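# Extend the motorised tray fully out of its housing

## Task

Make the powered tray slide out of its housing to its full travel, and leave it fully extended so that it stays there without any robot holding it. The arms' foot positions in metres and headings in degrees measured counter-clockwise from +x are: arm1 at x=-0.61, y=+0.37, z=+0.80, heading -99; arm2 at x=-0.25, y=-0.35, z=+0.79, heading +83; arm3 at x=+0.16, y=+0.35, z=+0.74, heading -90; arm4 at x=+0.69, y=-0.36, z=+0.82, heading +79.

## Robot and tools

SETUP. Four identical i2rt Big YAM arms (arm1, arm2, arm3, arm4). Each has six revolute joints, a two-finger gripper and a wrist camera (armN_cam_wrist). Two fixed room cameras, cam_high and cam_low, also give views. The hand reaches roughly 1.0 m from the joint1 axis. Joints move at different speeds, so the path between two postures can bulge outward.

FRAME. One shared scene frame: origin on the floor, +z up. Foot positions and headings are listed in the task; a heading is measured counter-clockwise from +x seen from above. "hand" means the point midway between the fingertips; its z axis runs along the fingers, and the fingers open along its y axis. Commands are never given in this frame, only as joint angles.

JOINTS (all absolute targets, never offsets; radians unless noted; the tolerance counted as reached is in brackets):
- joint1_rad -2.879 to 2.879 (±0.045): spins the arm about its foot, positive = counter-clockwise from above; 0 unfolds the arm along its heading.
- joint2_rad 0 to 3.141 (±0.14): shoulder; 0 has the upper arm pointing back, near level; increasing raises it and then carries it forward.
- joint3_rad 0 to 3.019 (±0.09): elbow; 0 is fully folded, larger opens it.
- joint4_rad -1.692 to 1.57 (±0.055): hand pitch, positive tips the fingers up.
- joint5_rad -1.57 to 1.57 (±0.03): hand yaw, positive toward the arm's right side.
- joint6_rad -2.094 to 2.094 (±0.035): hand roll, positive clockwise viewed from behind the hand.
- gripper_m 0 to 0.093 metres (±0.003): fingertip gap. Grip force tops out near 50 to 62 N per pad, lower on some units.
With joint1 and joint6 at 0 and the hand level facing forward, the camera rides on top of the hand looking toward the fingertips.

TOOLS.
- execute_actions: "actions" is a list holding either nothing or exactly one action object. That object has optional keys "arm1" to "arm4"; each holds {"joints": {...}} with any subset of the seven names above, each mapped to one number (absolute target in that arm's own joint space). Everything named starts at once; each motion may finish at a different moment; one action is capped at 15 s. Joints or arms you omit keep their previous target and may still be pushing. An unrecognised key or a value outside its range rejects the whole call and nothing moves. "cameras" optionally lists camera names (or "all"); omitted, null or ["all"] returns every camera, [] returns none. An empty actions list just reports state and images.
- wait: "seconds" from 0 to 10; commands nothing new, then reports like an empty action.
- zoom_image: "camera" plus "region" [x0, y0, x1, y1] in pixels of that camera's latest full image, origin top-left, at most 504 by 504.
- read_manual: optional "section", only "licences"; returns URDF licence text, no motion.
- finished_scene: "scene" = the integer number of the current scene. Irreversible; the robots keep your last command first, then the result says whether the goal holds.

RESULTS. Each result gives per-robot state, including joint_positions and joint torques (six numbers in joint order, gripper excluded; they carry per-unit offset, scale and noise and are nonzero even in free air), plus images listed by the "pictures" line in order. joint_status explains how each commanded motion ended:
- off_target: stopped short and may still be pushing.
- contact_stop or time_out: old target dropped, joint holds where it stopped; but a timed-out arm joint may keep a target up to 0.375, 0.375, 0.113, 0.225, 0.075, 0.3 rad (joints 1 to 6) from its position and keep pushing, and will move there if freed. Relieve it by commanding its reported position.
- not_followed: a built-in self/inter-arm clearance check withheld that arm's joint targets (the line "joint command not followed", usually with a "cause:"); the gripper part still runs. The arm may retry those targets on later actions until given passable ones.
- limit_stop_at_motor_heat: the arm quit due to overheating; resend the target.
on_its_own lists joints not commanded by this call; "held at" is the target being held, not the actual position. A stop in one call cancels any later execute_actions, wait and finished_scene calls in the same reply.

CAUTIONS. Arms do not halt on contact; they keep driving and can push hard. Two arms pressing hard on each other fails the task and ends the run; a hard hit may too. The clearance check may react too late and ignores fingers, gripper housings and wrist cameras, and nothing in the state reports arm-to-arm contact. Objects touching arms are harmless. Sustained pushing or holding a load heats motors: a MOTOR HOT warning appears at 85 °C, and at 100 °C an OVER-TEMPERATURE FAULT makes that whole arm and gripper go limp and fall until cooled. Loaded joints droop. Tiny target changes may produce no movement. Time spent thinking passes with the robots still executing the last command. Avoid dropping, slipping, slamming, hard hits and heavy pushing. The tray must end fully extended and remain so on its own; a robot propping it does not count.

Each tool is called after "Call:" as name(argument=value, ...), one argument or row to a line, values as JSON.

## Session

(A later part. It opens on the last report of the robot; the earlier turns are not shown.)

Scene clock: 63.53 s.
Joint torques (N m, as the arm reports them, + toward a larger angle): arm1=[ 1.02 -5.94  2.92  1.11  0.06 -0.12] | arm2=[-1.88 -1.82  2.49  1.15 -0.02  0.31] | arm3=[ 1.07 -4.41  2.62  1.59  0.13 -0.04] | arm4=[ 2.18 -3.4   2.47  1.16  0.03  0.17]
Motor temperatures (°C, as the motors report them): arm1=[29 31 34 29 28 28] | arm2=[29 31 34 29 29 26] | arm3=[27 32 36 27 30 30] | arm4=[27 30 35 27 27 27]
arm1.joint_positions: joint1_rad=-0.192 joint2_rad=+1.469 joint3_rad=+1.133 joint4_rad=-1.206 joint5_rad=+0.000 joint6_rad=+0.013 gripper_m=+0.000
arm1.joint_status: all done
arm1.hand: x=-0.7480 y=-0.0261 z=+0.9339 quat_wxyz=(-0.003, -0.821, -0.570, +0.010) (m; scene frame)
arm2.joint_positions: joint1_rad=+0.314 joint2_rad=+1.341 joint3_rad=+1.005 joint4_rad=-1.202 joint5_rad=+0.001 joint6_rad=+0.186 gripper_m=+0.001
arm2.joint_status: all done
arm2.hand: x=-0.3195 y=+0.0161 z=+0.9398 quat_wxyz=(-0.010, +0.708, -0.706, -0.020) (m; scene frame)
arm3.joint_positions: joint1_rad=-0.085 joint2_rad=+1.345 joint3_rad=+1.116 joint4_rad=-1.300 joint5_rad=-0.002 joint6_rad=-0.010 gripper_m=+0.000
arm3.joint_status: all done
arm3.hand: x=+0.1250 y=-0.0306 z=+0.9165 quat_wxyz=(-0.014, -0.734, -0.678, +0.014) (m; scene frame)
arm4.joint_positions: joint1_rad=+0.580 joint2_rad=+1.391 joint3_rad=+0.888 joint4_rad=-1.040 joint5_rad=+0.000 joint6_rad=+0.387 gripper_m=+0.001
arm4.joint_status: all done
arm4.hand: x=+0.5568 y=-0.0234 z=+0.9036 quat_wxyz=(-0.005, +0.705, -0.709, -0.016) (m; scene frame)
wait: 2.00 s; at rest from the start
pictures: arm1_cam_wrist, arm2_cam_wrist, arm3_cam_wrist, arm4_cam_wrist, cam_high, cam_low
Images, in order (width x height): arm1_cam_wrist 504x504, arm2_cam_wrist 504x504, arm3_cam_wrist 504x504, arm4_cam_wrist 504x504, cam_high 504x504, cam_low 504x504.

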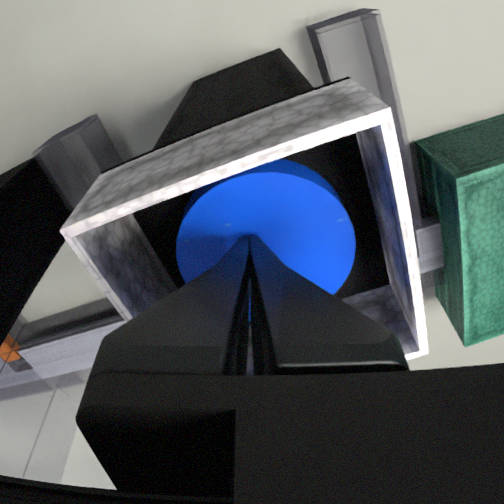

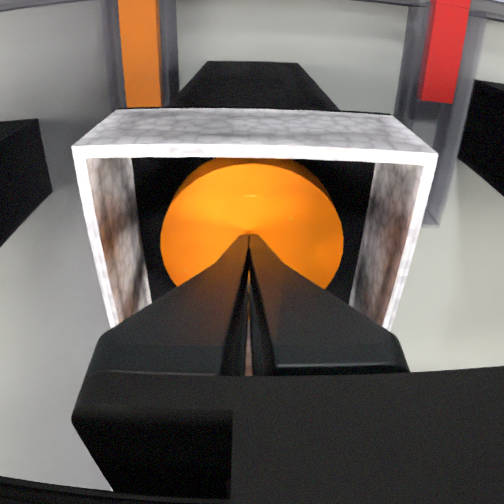

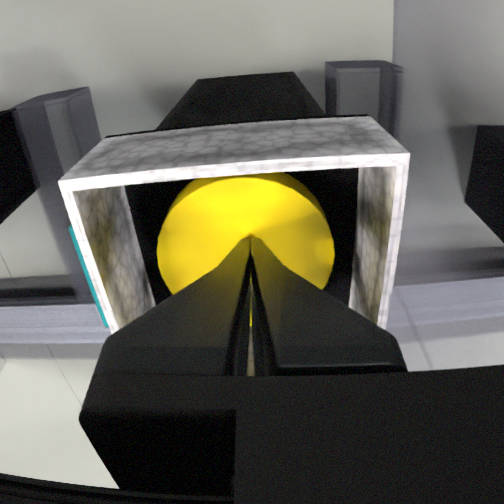

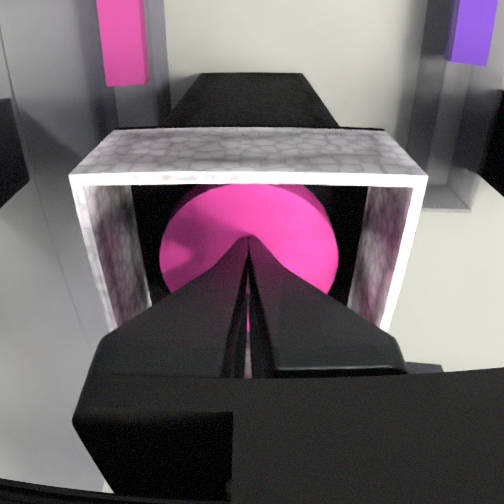

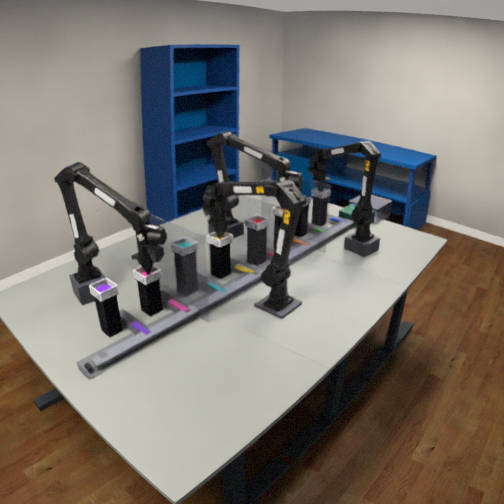

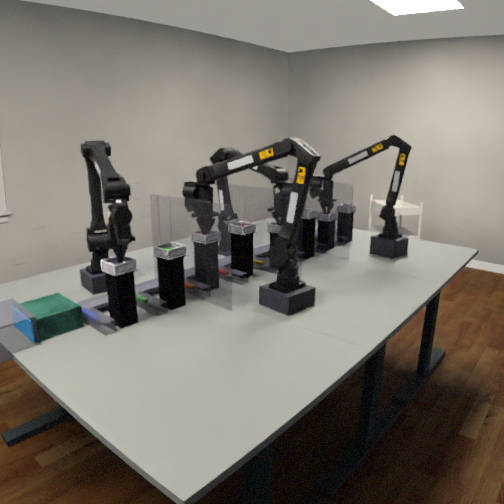

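Call:
wait(
  seconds=10,
)

Call:
wait(
  seconds=10,
)

Call:
wait(
  seconds=10,
)

Call:
wait(
  seconds=10,
)

Scene clock: 78.63 s.
Joint torques (N m, as the arm reports them, + toward a larger angle): arm1=[ 0.71 -5.79  2.71  1.1   0.08 -0.03] | arm2=[-1.8  -1.89  2.48  1.15 -0.02  0.3 ] | arm3=[ 1.22 -4.71  2.72  1.45  0.13 -0.07] | arm4=[ 2.06 -3.42  2.52  1.12  0.04  0.17]
Motor temperatures (°C, as the motors report them): arm1=[29 30 31 29 28 28] | arm2=[29 30 32 29 29 26] | arm3=[27 31 33 27 30 30] | arm4=[27 30 33 27 27 27]
arm1.joint_positions: joint1_rad=-0.192 joint2_rad=+1.469 joint3_rad=+1.133 joint4_rad=-1.206 joint5_rad=+0.000 joint6_rad=+0.013 gripper_m=+0.000
arm1.joint_status: all done
arm1.hand: x=-0.7480 y=-0.0261 z=+0.9339 quat_wxyz=(-0.003, -0.821, -0.570, +0.010) (m; scene frame)
arm2.joint_positions: joint1_rad=+0.314 joint2_rad=+1.341 joint3_rad=+1.005 joint4_rad=-1.202 joint5_rad=+0.001 joint6_rad=+0.186 gripper_m=+0.001
arm2.joint_status: all done
arm2.hand: x=-0.3195 y=+0.0161 z=+0.9398 quat_wxyz=(-0.010, +0.708, -0.706, -0.020) (m; scene frame)
arm3.joint_positions: joint1_rad=-0.085 joint2_rad=+1.345 joint3_rad=+1.116 joint4_rad=-1.300 joint5_rad=-0.002 joint6_rad=-0.010 gripper_m=+0.000
arm3.joint_status: all done
arm3.hand: x=+0.1250 y=-0.0306 z=+0.9165 quat_wxyz=(-0.014, -0.734, -0.678, +0.014) (m; scene frame)
arm4.joint_positions: joint1_rad=+0.580 joint2_rad=+1.391 joint3_rad=+0.888 joint4_rad=-1.040 joint5_rad=+0.000 joint6_rad=+0.387 gripper_m=+0.001
arm4.joint_status: all done
arm4.hand: x=+0.5568 y=-0.0234 z=+0.9036 quat_wxyz=(-0.005, +0.705, -0.709, -0.016) (m; scene frame)
wait: 10.00 s; at rest from the start
pictures: arm1_cam_wrist, arm2_cam_wrist, arm3_cam_wrist, arm4_cam_wrist, cam_high, cam_low
Images, in order (width x height): arm1_cam_wrist 504x504, arm2_cam_wrist 504x504, arm3_cam_wrist 504x504, arm4_cam_wrist 504x504, cam_high 504x504, cam_low 504x504.

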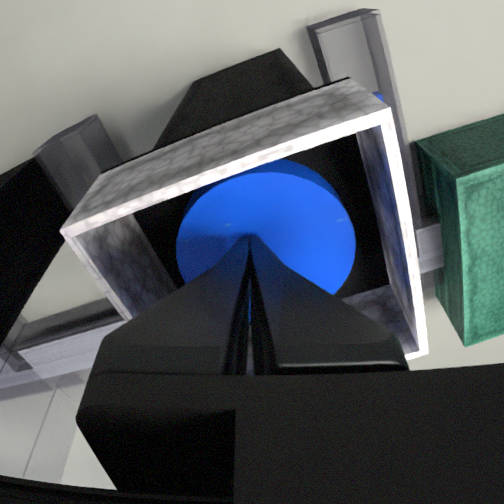

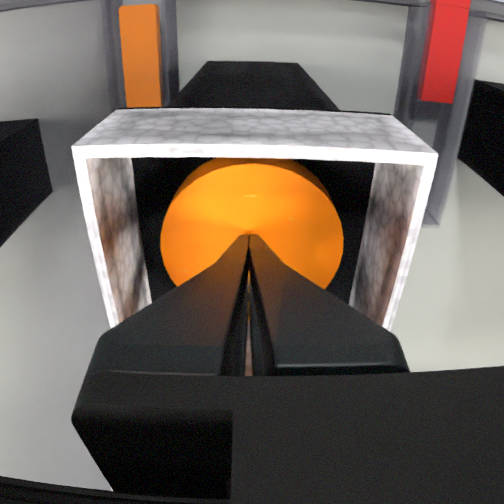

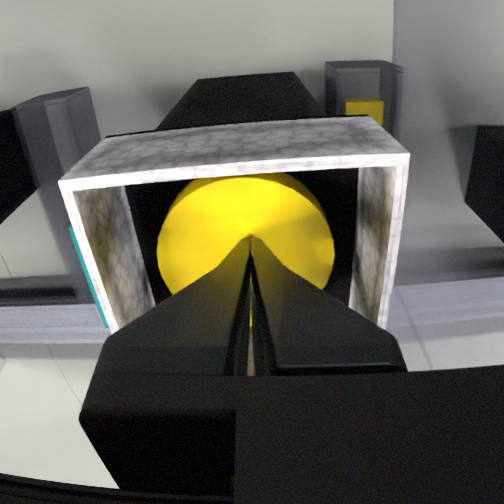

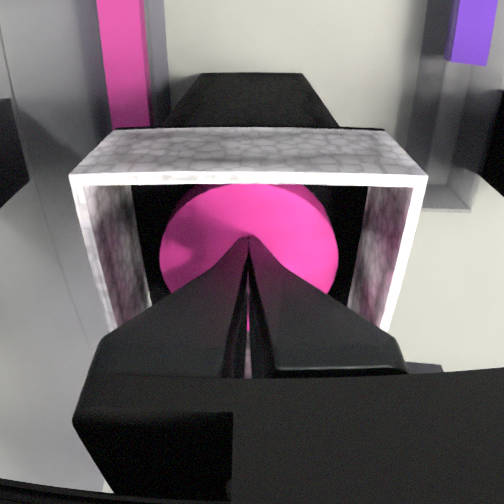

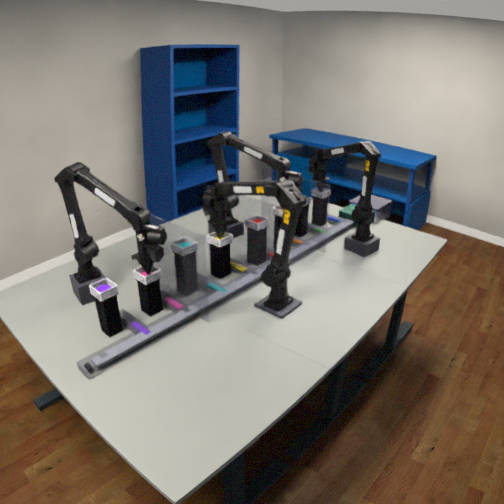

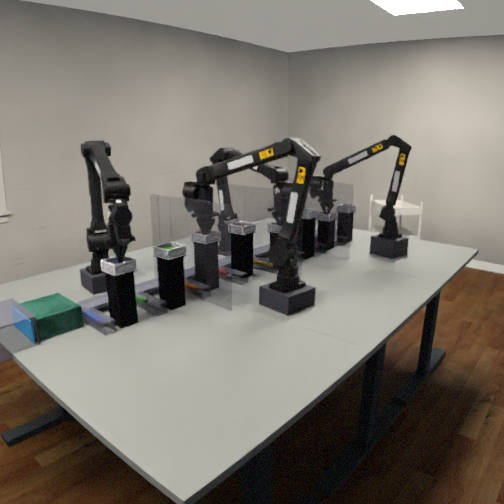

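Scene clock: 88.63 s.
Joint torques (N m, as the arm reports them, + toward a larger angle): arm1=[ 0.95 -5.91  3.04  1.12  0.09  0.  ] | arm2=[-1.78 -1.77  2.51  1.15 -0.02  0.3 ] | arm3=[ 1.16 -4.47  2.66  1.45  0.11 -0.07] | arm4=[ 2.08 -3.53  2.44  1.12  0.05  0.17]
Motor temperatures (°C, as the motors report them): arm1=[29 30 31 29 28 28] | arm2=[29 30 31 29 29 26] | arm3=[27 31 32 27 30 30] | arm4=[27 30 32 27 27 27]
arm1.joint_positions: joint1_rad=-0.192 joint2_rad=+1.469 joint3_rad=+1.133 joint4_rad=-1.206 joint5_rad=+0.000 joint6_rad=+0.013 gripper_m=+0.000
arm1.joint_status: all done
arm1.hand: x=-0.7480 y=-0.0261 z=+0.9339 quat_wxyz=(-0.003, -0.821, -0.570, +0.010) (m; scene frame)
arm2.joint_positions: joint1_rad=+0.314 joint2_rad=+1.341 joint3_rad=+1.005 joint4_rad=-1.202 joint5_rad=+0.001 joint6_rad=+0.186 gripper_m=+0.001
arm2.joint_status: all done
arm2.hand: x=-0.3195 y=+0.0161 z=+0.9398 quat_wxyz=(-0.010, +0.708, -0.706, -0.020) (m; scene frame)
arm3.joint_positions: joint1_rad=-0.085 joint2_rad=+1.345 joint3_rad=+1.116 joint4_rad=-1.300 joint5_rad=-0.002 joint6_rad=-0.010 gripper_m=+0.000
arm3.joint_status: all done
arm3.hand: x=+0.1250 y=-0.0306 z=+0.9165 quat_wxyz=(-0.014, -0.734, -0.678, +0.014) (m; scene frame)
arm4.joint_positions: joint1_rad=+0.580 joint2_rad=+1.391 joint3_rad=+0.888 joint4_rad=-1.040 joint5_rad=+0.000 joint6_rad=+0.387 gripper_m=+0.001
arm4.joint_status: all done
arm4.hand: x=+0.5568 y=-0.0234 z=+0.9036 quat_wxyz=(-0.005, +0.705, -0.709, -0.016) (m; scene frame)
wait: 10.00 s; at rest by 0.27 s
pictures: arm1_cam_wrist, arm2_cam_wrist, arm3_cam_wrist, arm4_cam_wrist, cam_high, cam_low
Images, in order (width x height): arm1_cam_wrist 504x504, arm2_cam_wrist 504x504, arm3_cam_wrist 504x504, arm4_cam_wrist 504x504, cam_high 504x504, cam_low 504x504.

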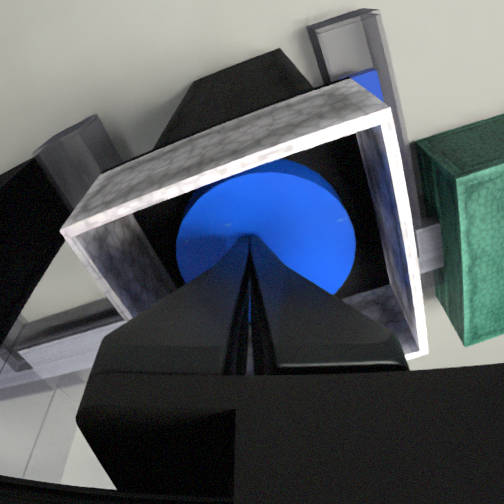

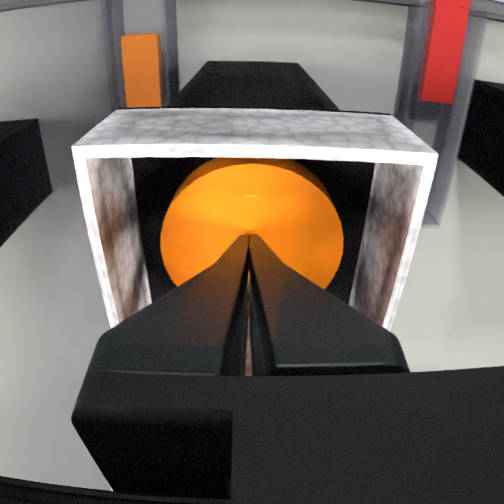

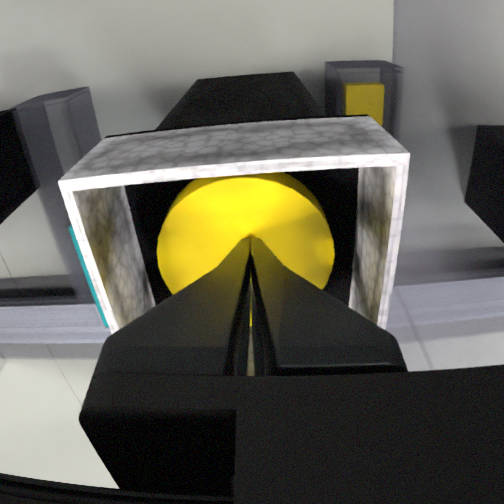

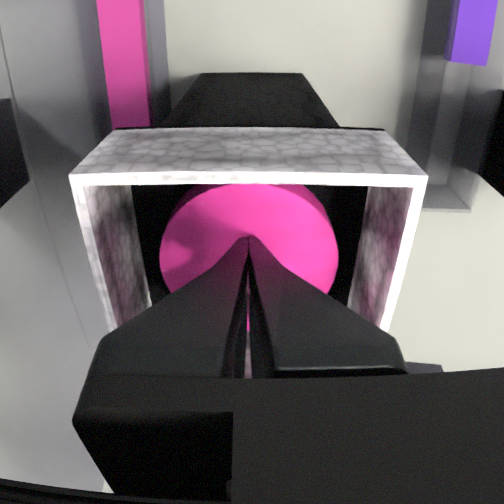

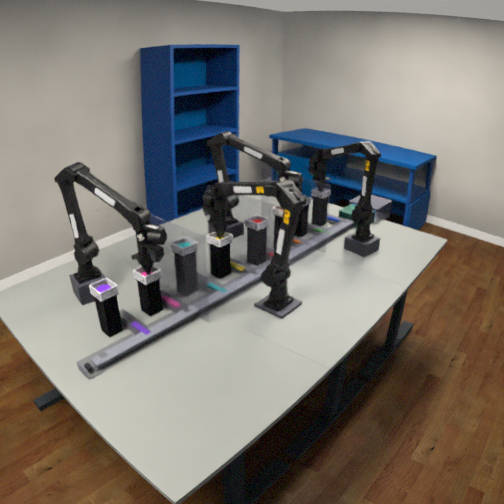

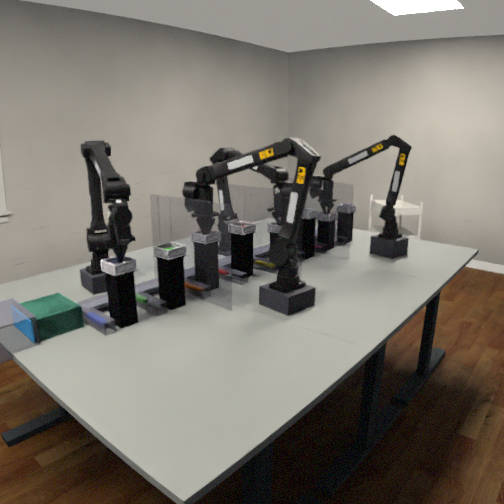

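Scene clock: 98.63 s.
Joint torques (N m, as the arm reports them, + toward a larger angle): arm1=[ 0.65 -5.9   2.91  1.2   0.07 -0.07] | arm2=[-1.86 -1.87  2.49  1.16 -0.02  0.31] | arm3=[ 1.25 -4.38  2.65  1.48  0.13 -0.05] | arm4=[ 2.23 -3.54  2.5   1.15  0.04  0.17]
Motor temperatures (°C, as the motors report them): arm1=[29 30 31 29 28 28] | arm2=[29 30 31 29 29 26] | arm3=[27 31 32 27 30 30] | arm4=[27 30 31 27 27 27]
arm1.joint_positions: joint1_rad=-0.192 joint2_rad=+1.469 joint3_rad=+1.133 joint4_rad=-1.206 joint5_rad=+0.000 joint6_rad=+0.013 gripper_m=+0.000
arm1.joint_status: all done
arm1.hand: x=-0.7480 y=-0.0261 z=+0.9339 quat_wxyz=(-0.003, -0.821, -0.570, +0.010) (m; scene frame)
arm2.joint_positions: joint1_rad=+0.314 joint2_rad=+1.341 joint3_rad=+1.005 joint4_rad=-1.202 joint5_rad=+0.001 joint6_rad=+0.186 gripper_m=+0.001
arm2.joint_status: all done
arm2.hand: x=-0.3195 y=+0.0161 z=+0.9398 quat_wxyz=(-0.010, +0.708, -0.706, -0.020) (m; scene frame)
arm3.joint_positions: joint1_rad=-0.085 joint2_rad=+1.345 joint3_rad=+1.116 joint4_rad=-1.300 joint5_rad=-0.002 joint6_rad=-0.010 gripper_m=+0.000
arm3.joint_status: all done
arm3.hand: x=+0.1250 y=-0.0306 z=+0.9165 quat_wxyz=(-0.014, -0.734, -0.678, +0.014) (m; scene frame)
arm4.joint_positions: joint1_rad=+0.580 joint2_rad=+1.391 joint3_rad=+0.888 joint4_rad=-1.040 joint5_rad=+0.000 joint6_rad=+0.387 gripper_m=+0.001
arm4.joint_status: all done
arm4.hand: x=+0.5568 y=-0.0234 z=+0.9036 quat_wxyz=(-0.005, +0.705, -0.709, -0.016) (m; scene frame)
wait: 10.00 s; at rest by 0.27 s
pictures: arm1_cam_wrist, arm2_cam_wrist, arm3_cam_wrist, arm4_cam_wrist, cam_high, cam_low
Images, in order (width x height): arm1_cam_wrist 504x504, arm2_cam_wrist 504x504, arm3_cam_wrist 504x504, arm4_cam_wrist 504x504, cam_high 504x504, cam_low 504x504.

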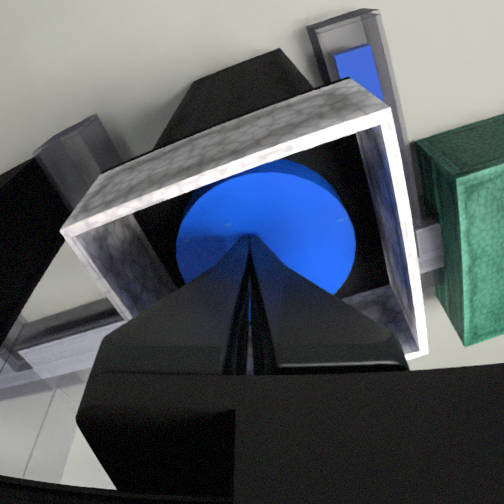

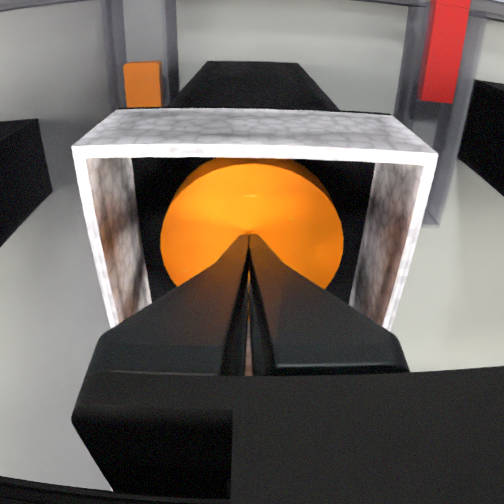

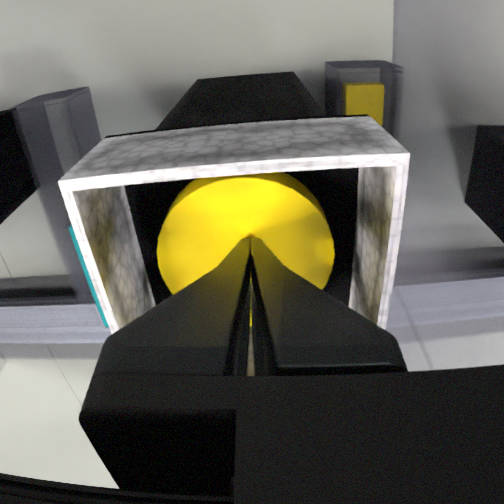

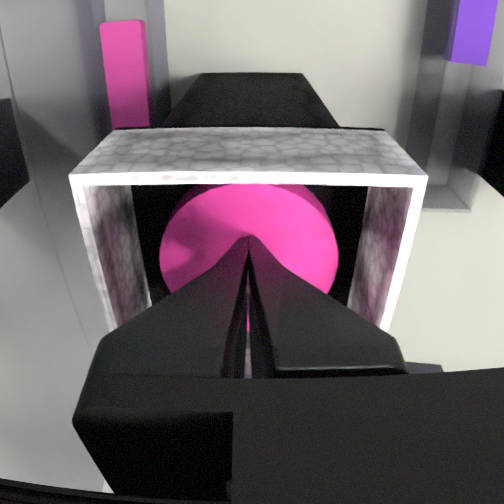

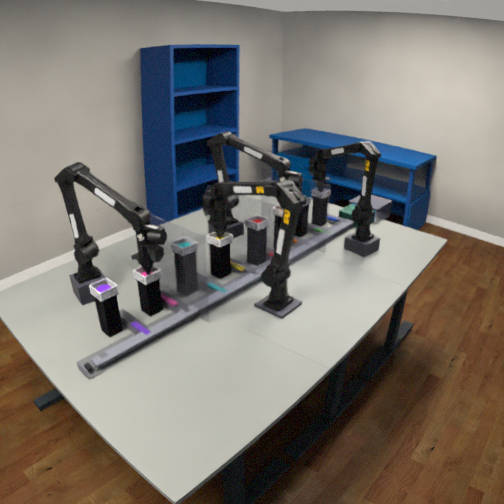

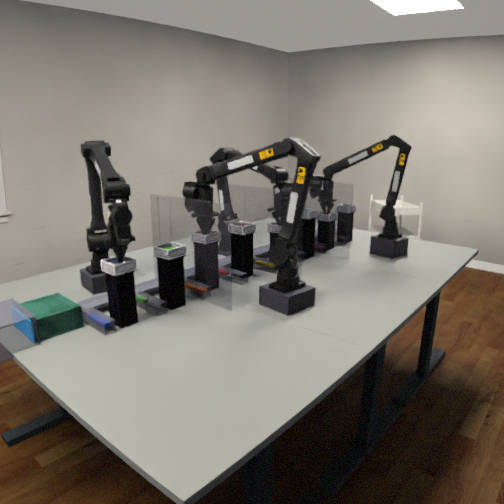

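Scene clock: 108.63 s.
Joint torques (N m, as the arm reports them, + toward a larger angle): arm1=[ 0.37 -6.15  2.69  1.01  0.07  0.01] | arm2=[-1.75 -1.87  2.5   1.15 -0.02  0.3 ] | arm3=[ 1.16 -4.77  2.64  1.52  0.12 -0.04] | arm4=[ 2.31 -3.57  2.48  1.16  0.04  0.19]
Motor temperatures (°C, as the motors report them): arm1=[29 30 31 29 28 28] | arm2=[29 30 31 29 29 26] | arm3=[27 31 32 27 30 30] | arm4=[27 29 31 27 27 27]
arm1.joint_positions: joint1_rad=-0.192 joint2_rad=+1.469 joint3_rad=+1.133 joint4_rad=-1.206 joint5_rad=+0.000 joint6_rad=+0.013 gripper_m=+0.000
arm1.joint_status: all done
arm1.hand: x=-0.7480 y=-0.0261 z=+0.9339 quat_wxyz=(-0.003, -0.821, -0.570, +0.010) (m; scene frame)
arm2.joint_positions: joint1_rad=+0.314 joint2_rad=+1.341 joint3_rad=+1.005 joint4_rad=-1.202 joint5_rad=+0.001 joint6_rad=+0.186 gripper_m=+0.001
arm2.joint_status: all done
arm2.hand: x=-0.3195 y=+0.0161 z=+0.9398 quat_wxyz=(-0.010, +0.708, -0.706, -0.020) (m; scene frame)
arm3.joint_positions: joint1_rad=-0.085 joint2_rad=+1.345 joint3_rad=+1.116 joint4_rad=-1.300 joint5_rad=-0.002 joint6_rad=-0.010 gripper_m=+0.000
arm3.joint_status: all done
arm3.hand: x=+0.1250 y=-0.0306 z=+0.9165 quat_wxyz=(-0.014, -0.734, -0.678, +0.014) (m; scene frame)
arm4.joint_positions: joint1_rad=+0.580 joint2_rad=+1.391 joint3_rad=+0.888 joint4_rad=-1.040 joint5_rad=+0.000 joint6_rad=+0.387 gripper_m=+0.001
arm4.joint_status: all done
arm4.hand: x=+0.5568 y=-0.0234 z=+0.9036 quat_wxyz=(-0.005, +0.705, -0.709, -0.016) (m; scene frame)
wait: 10.00 s; at rest by 0.27 s
pictures: arm1_cam_wrist, arm2_cam_wrist, arm3_cam_wrist, arm4_cam_wrist, cam_high, cam_low
Images, in order (width x height): arm1_cam_wrist 504x504, arm2_cam_wrist 504x504, arm3_cam_wrist 504x504, arm4_cam_wrist 504x504, cam_high 504x504, cam_low 504x504.

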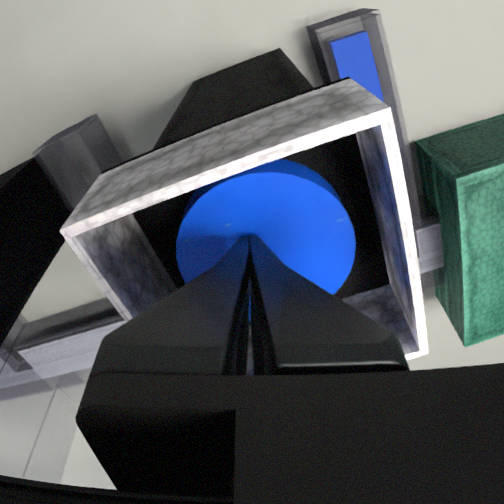

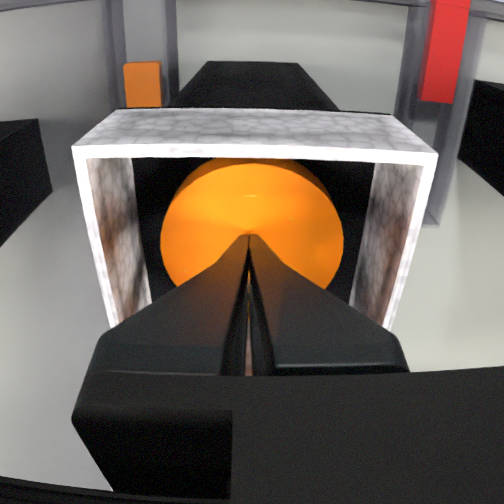

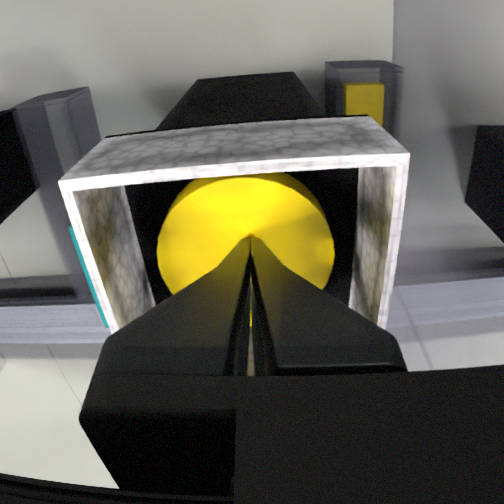

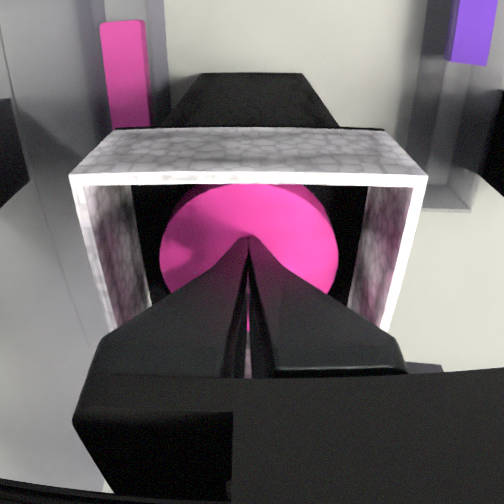

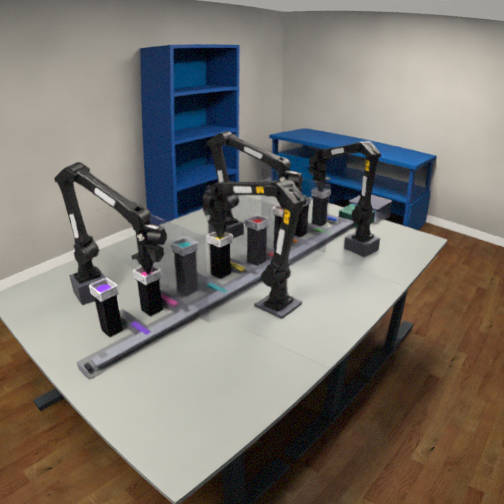

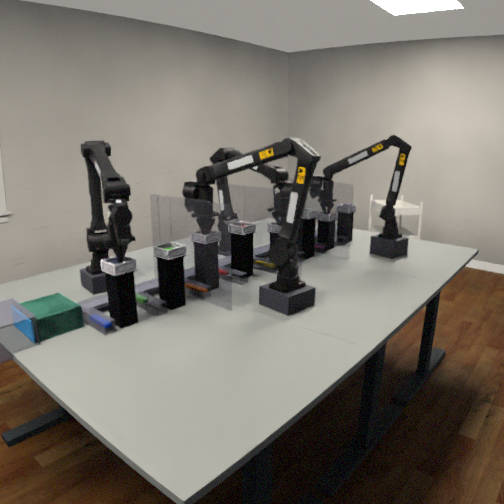

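Call:
execute_actions(
  actions=[
    {"arm1":{"joints":{"joint2_rad":1.41,"joint3_rad":1.26,"joint4_rad":-1.39}},"arm2":{"joints":{"joint2_rad":1.31,"joint3_rad":1.18,"joint4_rad":-1.41}},"arm3":{"joints":{"joint2_rad":1.34,"joint3_rad":1.36,"joint4_rad":-1.57}},"arm4":{"joints":{"joint2_rad":1.3,"joint3_rad":1.07,"joint4_rad":-1.32}}},
  ],
  cameras=[],
)

Call:
execute_actions(
  actions=[
    {"arm1":{"joints":{"joint1_rad":0.345,"joint6_rad":0.19}},"arm2":{"joints":{"joint1_rad":-0.28,"joint2_rad":1.37,"joint3_rad":1.24,"joint6_rad":-0.4}},"arm3":{"joints":{"joint1_rad":0.46,"joint2_rad":1.45,"joint3_rad":1.48,"joint6_rad":0.46}},"arm4":{"joints":{"joint1_rad":-0.06,"joint6_rad":-0.25}}},
  ],
)

Scene clock: 118.43 s.
Joint torques (N m, as the arm reports them, + toward a larger angle): arm1=[  0.26 -12.4   13.07  -0.16   0.03  -0.02] | arm2=[-1.86 -8.85 11.26  0.16 -0.02  0.31] | arm3=[  1.21 -11.65  10.83  -0.09   0.11  -0.06] | arm4=[ 2.01 -8.85 10.43  0.14  0.03  0.18]
Motor temperatures (°C, as the motors report them): arm1=[29 30 31 29 28 28] | arm2=[29 30 31 29 29 26] | arm3=[27 31 32 27 30 30] | arm4=[27 30 32 27 27 27]
arm1.joint_positions: joint1_rad=-0.192 joint2_rad=+1.411 joint3_rad=+1.209 joint4_rad=-1.377 joint5_rad=+0.000 joint6_rad=+0.013 gripper_m=+0.000
arm1.joint_status: all done
arm1.hand: x=-0.7418 y=-0.0099 z=+0.9841 quat_wxyz=(+0.008, -0.821, -0.570, -0.006) (m; scene frame)
arm2.joint_positions: joint1_rad=+0.314 joint2_rad=+1.317 joint3_rad=+1.133 joint4_rad=-1.402 joint5_rad=+0.001 joint6_rad=+0.186 gripper_m=+0.001
arm2.joint_status: all done
arm2.hand: x=-0.3179 y=+0.0097 z=+0.9953 quat_wxyz=(+0.003, +0.708, -0.706, +0.000) (m; scene frame)
arm3.joint_positions: joint1_rad=-0.085 joint2_rad=+1.331 joint3_rad=+1.330 joint4_rad=-1.555 joint5_rad=-0.002 joint6_rad=-0.010 gripper_m=+0.000
arm3.joint_status: all done
arm3.hand: x=+0.1252 y=-0.0288 z=+1.0021 quat_wxyz=(-0.005, -0.735, -0.679, +0.004) (m; scene frame)
arm4.joint_positions: joint1_rad=+0.580 joint2_rad=+1.286 joint3_rad=+1.042 joint4_rad=-1.310 joint5_rad=+0.000 joint6_rad=+0.387 gripper_m=+0.001
arm4.joint_status: all done
arm4.hand: x=+0.5599 y=-0.0304 z=+0.9932 quat_wxyz=(-0.003, +0.705, -0.709, -0.011) (m; scene frame)
pictures: none
No camera images: the call's "cameras" was empty. Leave "cameras" out to get every camera's image.

Scene clock: 120.07 s.
Joint torques (N m, as the arm reports them, + toward a larger angle): arm1=[  0.6  -12.67  12.82  -0.36   0.12   0.27] | arm2=[-0.95 -8.54 11.59  0.31 -0.04 -0.05] | arm3=[ -0.69 -14.13  11.35   0.16   0.14  -0.03] | arm4=[ 0.61 -9.25 10.36  0.16 -0.04 -0.06]
Motor temperatures (°C, as the motors report them): arm1=[29 30 33 29 28 28] | arm2=[29 30 32 29 29 26] | arm3=[27 31 33 27 30 30] | arm4=[27 30 33 27 27 27]
arm1.joint_positions: joint1_rad=+0.347 joint2_rad=+1.411 joint3_rad=+1.209 joint4_rad=-1.377 joint5_rad=-0.001 joint6_rad=+0.176 gripper_m=+0.000
arm1.joint_status: all done
arm1.hand: x=-0.5289 y=-0.0261 z=+0.9833 quat_wxyz=(+0.008, -0.700, -0.714, -0.006) (m; scene frame)
arm2.joint_positions: joint1_rad=-0.284 joint2_rad=+1.362 joint3_rad=+1.189 joint4_rad=-1.406 joint5_rad=+0.000 joint6_rad=-0.385 gripper_m=+0.001
arm2.joint_status: all done
arm2.hand: x=-0.0969 y=+0.0036 z=+0.9981 quat_wxyz=(+0.004, +0.698, -0.716, -0.005) (m; scene frame)
arm3.joint_positions: joint1_rad=+0.470 joint2_rad=+1.451 joint3_rad=+1.442 joint4_rad=-1.559 joint5_rad=-0.001 joint6_rad=+0.449 gripper_m=+0.000
arm3.joint_status: all done
arm3.hand: x=+0.3505 y=-0.0282 z=+0.9994 quat_wxyz=(-0.001, -0.701, -0.713, -0.001) (m; scene frame)
arm4.joint_positions: joint1_rad=-0.054 joint2_rad=+1.288 joint3_rad=+1.042 joint4_rad=-1.310 joint5_rad=+0.000 joint6_rad=-0.236 gripper_m=+0.001
arm4.joint_status: all done
arm4.hand: x=+0.7809 y=-0.0164 z=+0.9915 quat_wxyz=(-0.006, +0.701, -0.713, -0.008) (m; scene frame)
pictures: arm1_cam_wrist, arm2_cam_wrist, arm3_cam_wrist, arm4_cam_wrist, cam_high, cam_low
Images, in order (width x height): arm1_cam_wrist 504x504, arm2_cam_wrist 504x504, arm3_cam_wrist 504x504, arm4_cam_wrist 504x504, cam_high 504x504, cam_low 504x504.

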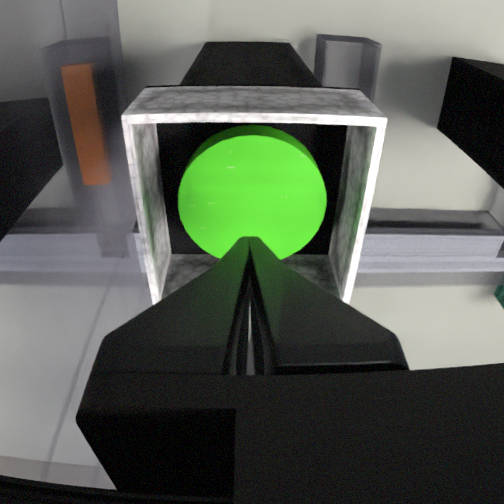

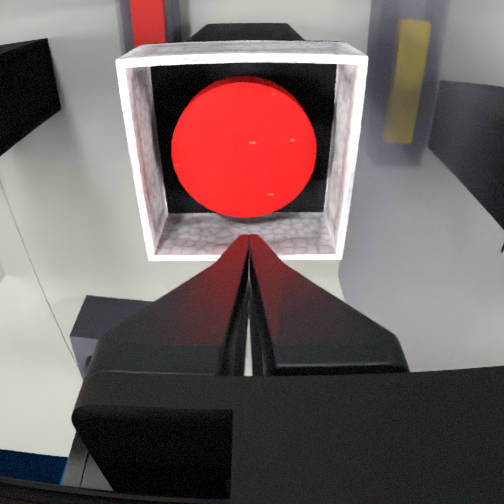

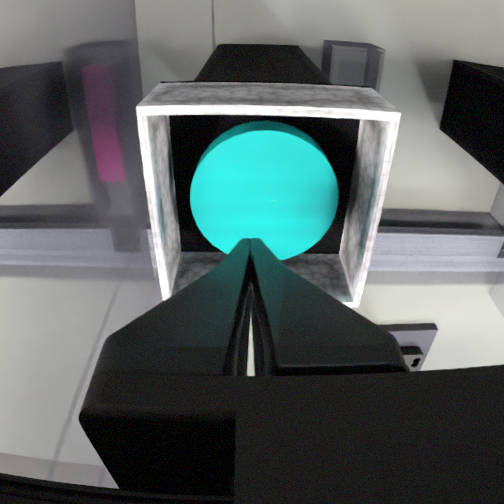

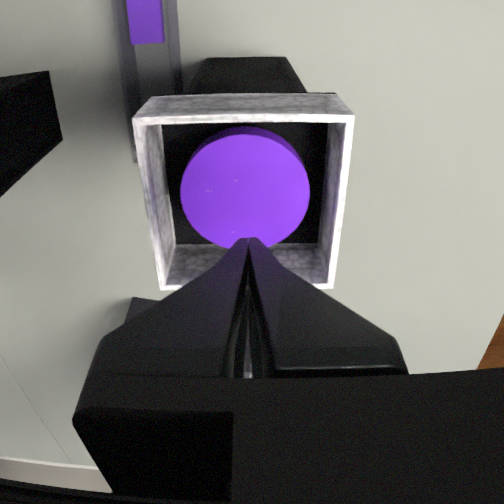

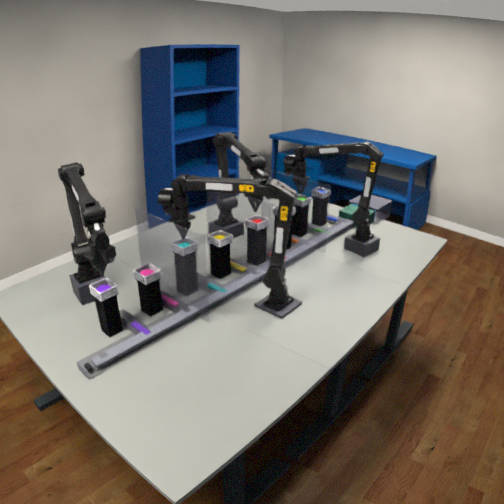

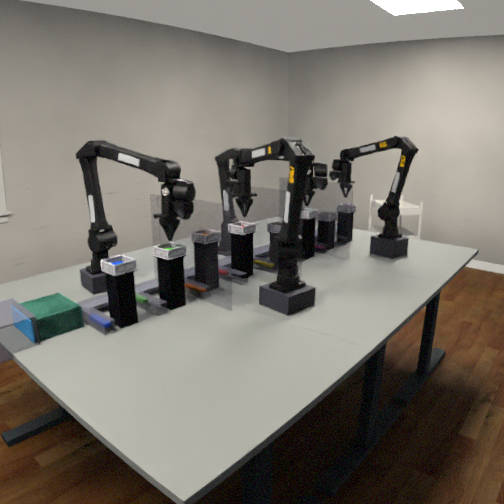

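Call:
execute_actions(
  actions=[
    {"arm1":{"joints":{"joint2_rad":1.46,"joint3_rad":1.06,"joint4_rad":-1.21}},"arm2":{"joints":{"joint2_rad":1.45,"joint3_rad":1.05,"joint4_rad":-1.2}},"arm3":{"joints":{"joint2_rad":1.48,"joint3_rad":1.28,"joint4_rad":-1.42}},"arm4":{"joints":{"joint2_rad":1.35,"joint3_rad":0.82,"joint4_rad":-1.08}}},
  ],
  cameras=[],
)

Call:
wait(
  seconds=5,
)

Scene clock: 126.20 s.
Joint torques (N m, as the arm reports them, + toward a larger angle): arm1=[ 0.95 -8.82  5.05  1.04  0.04  0.27] | arm2=[-0.96 -7.36  5.1   1.35 -0.04 -0.01] | arm3=[ -0.41 -10.7    5.67   0.99   0.14  -0.07] | arm4=[ 0.61 -6.22  4.26  1.34 -0.05 -0.06]
Motor temperatures (°C, as the motors report them): arm1=[29 31 35 29 28 28] | arm2=[29 31 35 29 29 26] | arm3=[27 32 36 27 30 30] | arm4=[27 30 36 27 27 27]
arm1.joint_positions: joint1_rad=+0.347 joint2_rad=+1.426 joint3_rad=+1.104 joint4_rad=-1.222 joint5_rad=-0.001 joint6_rad=+0.177 gripper_m=+0.000
arm1.joint_status: all done
arm1.hand: x=-0.5286 y=-0.0282 z=+0.9394 quat_wxyz=(-0.006, -0.701, -0.713, +0.004) (m; scene frame)
arm2.joint_positions: joint1_rad=-0.284 joint2_rad=+1.421 joint3_rad=+1.087 joint4_rad=-1.217 joint5_rad=+0.000 joint6_rad=-0.386 gripper_m=+0.001
arm2.joint_status: all done
arm2.hand: x=-0.0918 y=+0.0171 z=+0.9390 quat_wxyz=(-0.010, +0.698, -0.716, -0.010) (m; scene frame)
arm3.joint_positions: joint1_rad=+0.470 joint2_rad=+1.441 joint3_rad=+1.318 joint4_rad=-1.428 joint5_rad=-0.001 joint6_rad=+0.449 gripper_m=+0.000
arm3.joint_status: all done
arm3.hand: x=+0.3494 y=-0.0257 z=+0.9562 quat_wxyz=(-0.008, -0.701, -0.713, +0.001) (m; scene frame)
arm4.joint_positions: joint1_rad=-0.054 joint2_rad=+1.306 joint3_rad=+0.868 joint4_rad=-1.093 joint5_rad=+0.000 joint6_rad=-0.236 gripper_m=+0.000
arm4.joint_status: all done
arm4.hand: x=+0.7776 y=-0.0273 z=+0.9231 quat_wxyz=(-0.017, +0.701, -0.713, -0.014) (m; scene frame)
pictures: none
No camera images: the call's "cameras" was empty. Leave "cameras" out to get every camera's image.

Scene clock: 131.20 s.
Joint torques (N m, as the arm reports them, + toward a larger angle): arm1=[ 1.15 -9.47  5.2   1.01  0.06  0.27] | arm2=[-0.94 -7.39  5.09  1.36 -0.04 -0.01] | arm3=[ -0.24 -10.38   5.57   0.98   0.13  -0.05] | arm4=[ 0.48 -6.24  4.22  1.35 -0.04 -0.06]
Motor temperatures (°C, as the motors report them): arm1=[29 31 34 29 28 28] | arm2=[29 31 34 29 29 26] | arm3=[27 32 36 27 30 30] | arm4=[27 30 35 27 27 27]
arm1.joint_positions: joint1_rad=+0.347 joint2_rad=+1.426 joint3_rad=+1.104 joint4_rad=-1.222 joint5_rad=-0.001 joint6_rad=+0.177 gripper_m=+0.000
arm1.joint_status: all done
arm1.hand: x=-0.5286 y=-0.0282 z=+0.9394 quat_wxyz=(-0.006, -0.701, -0.713, +0.004) (m; scene frame)
arm2.joint_positions: joint1_rad=-0.284 joint2_rad=+1.421 joint3_rad=+1.087 joint4_rad=-1.217 joint5_rad=+0.000 joint6_rad=-0.386 gripper_m=+0.001
arm2.joint_status: all done
arm2.hand: x=-0.0918 y=+0.0171 z=+0.9390 quat_wxyz=(-0.010, +0.698, -0.716, -0.010) (m; scene frame)
arm3.joint_positions: joint1_rad=+0.470 joint2_rad=+1.441 joint3_rad=+1.318 joint4_rad=-1.428 joint5_rad=-0.001 joint6_rad=+0.449 gripper_m=+0.000
arm3.joint_status: all done
arm3.hand: x=+0.3494 y=-0.0257 z=+0.9562 quat_wxyz=(-0.008, -0.701, -0.713, +0.001) (m; scene frame)
arm4.joint_positions: joint1_rad=-0.054 joint2_rad=+1.306 joint3_rad=+0.868 joint4_rad=-1.093 joint5_rad=+0.000 joint6_rad=-0.236 gripper_m=+0.000
arm4.joint_status: all done
arm4.hand: x=+0.7776 y=-0.0273 z=+0.9231 quat_wxyz=(-0.017, +0.701, -0.713, -0.014) (m; scene frame)
wait: 5.00 s; at rest by 0.27 s
pictures: arm1_cam_wrist, arm2_cam_wrist, arm3_cam_wrist, arm4_cam_wrist, cam_high, cam_low
Images, in order (width x height): arm1_cam_wrist 504x504, arm2_cam_wrist 504x504, arm3_cam_wrist 504x504, arm4_cam_wrist 504x504, cam_high 504x504, cam_low 504x504.

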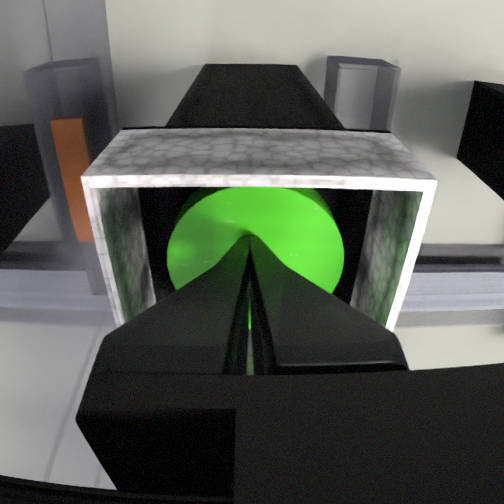

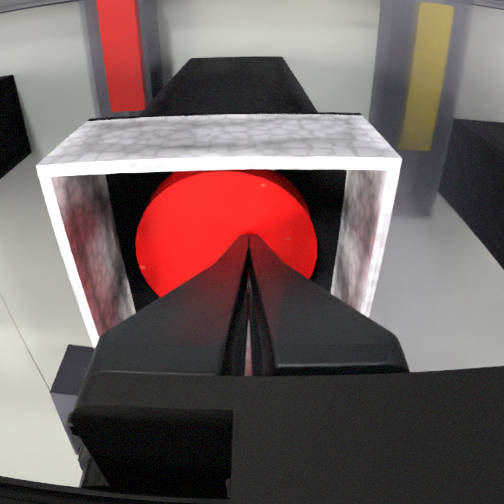

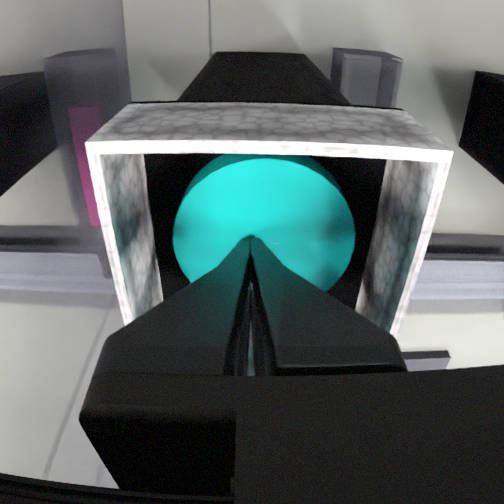

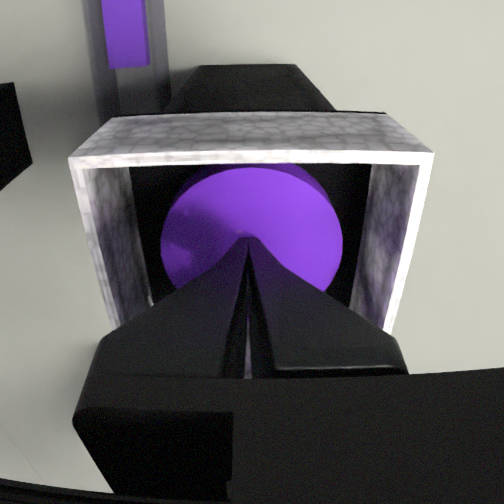

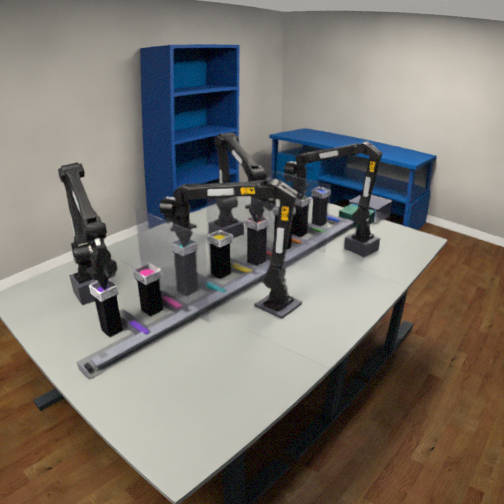

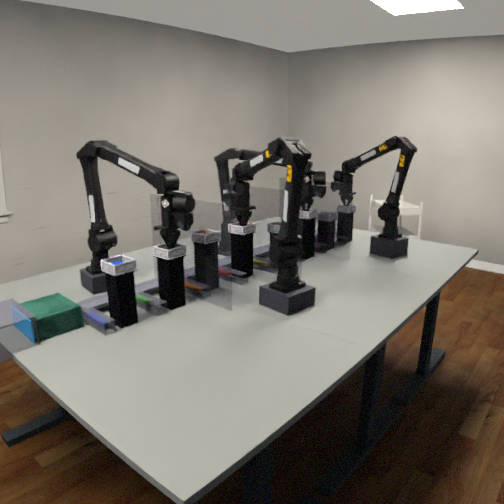

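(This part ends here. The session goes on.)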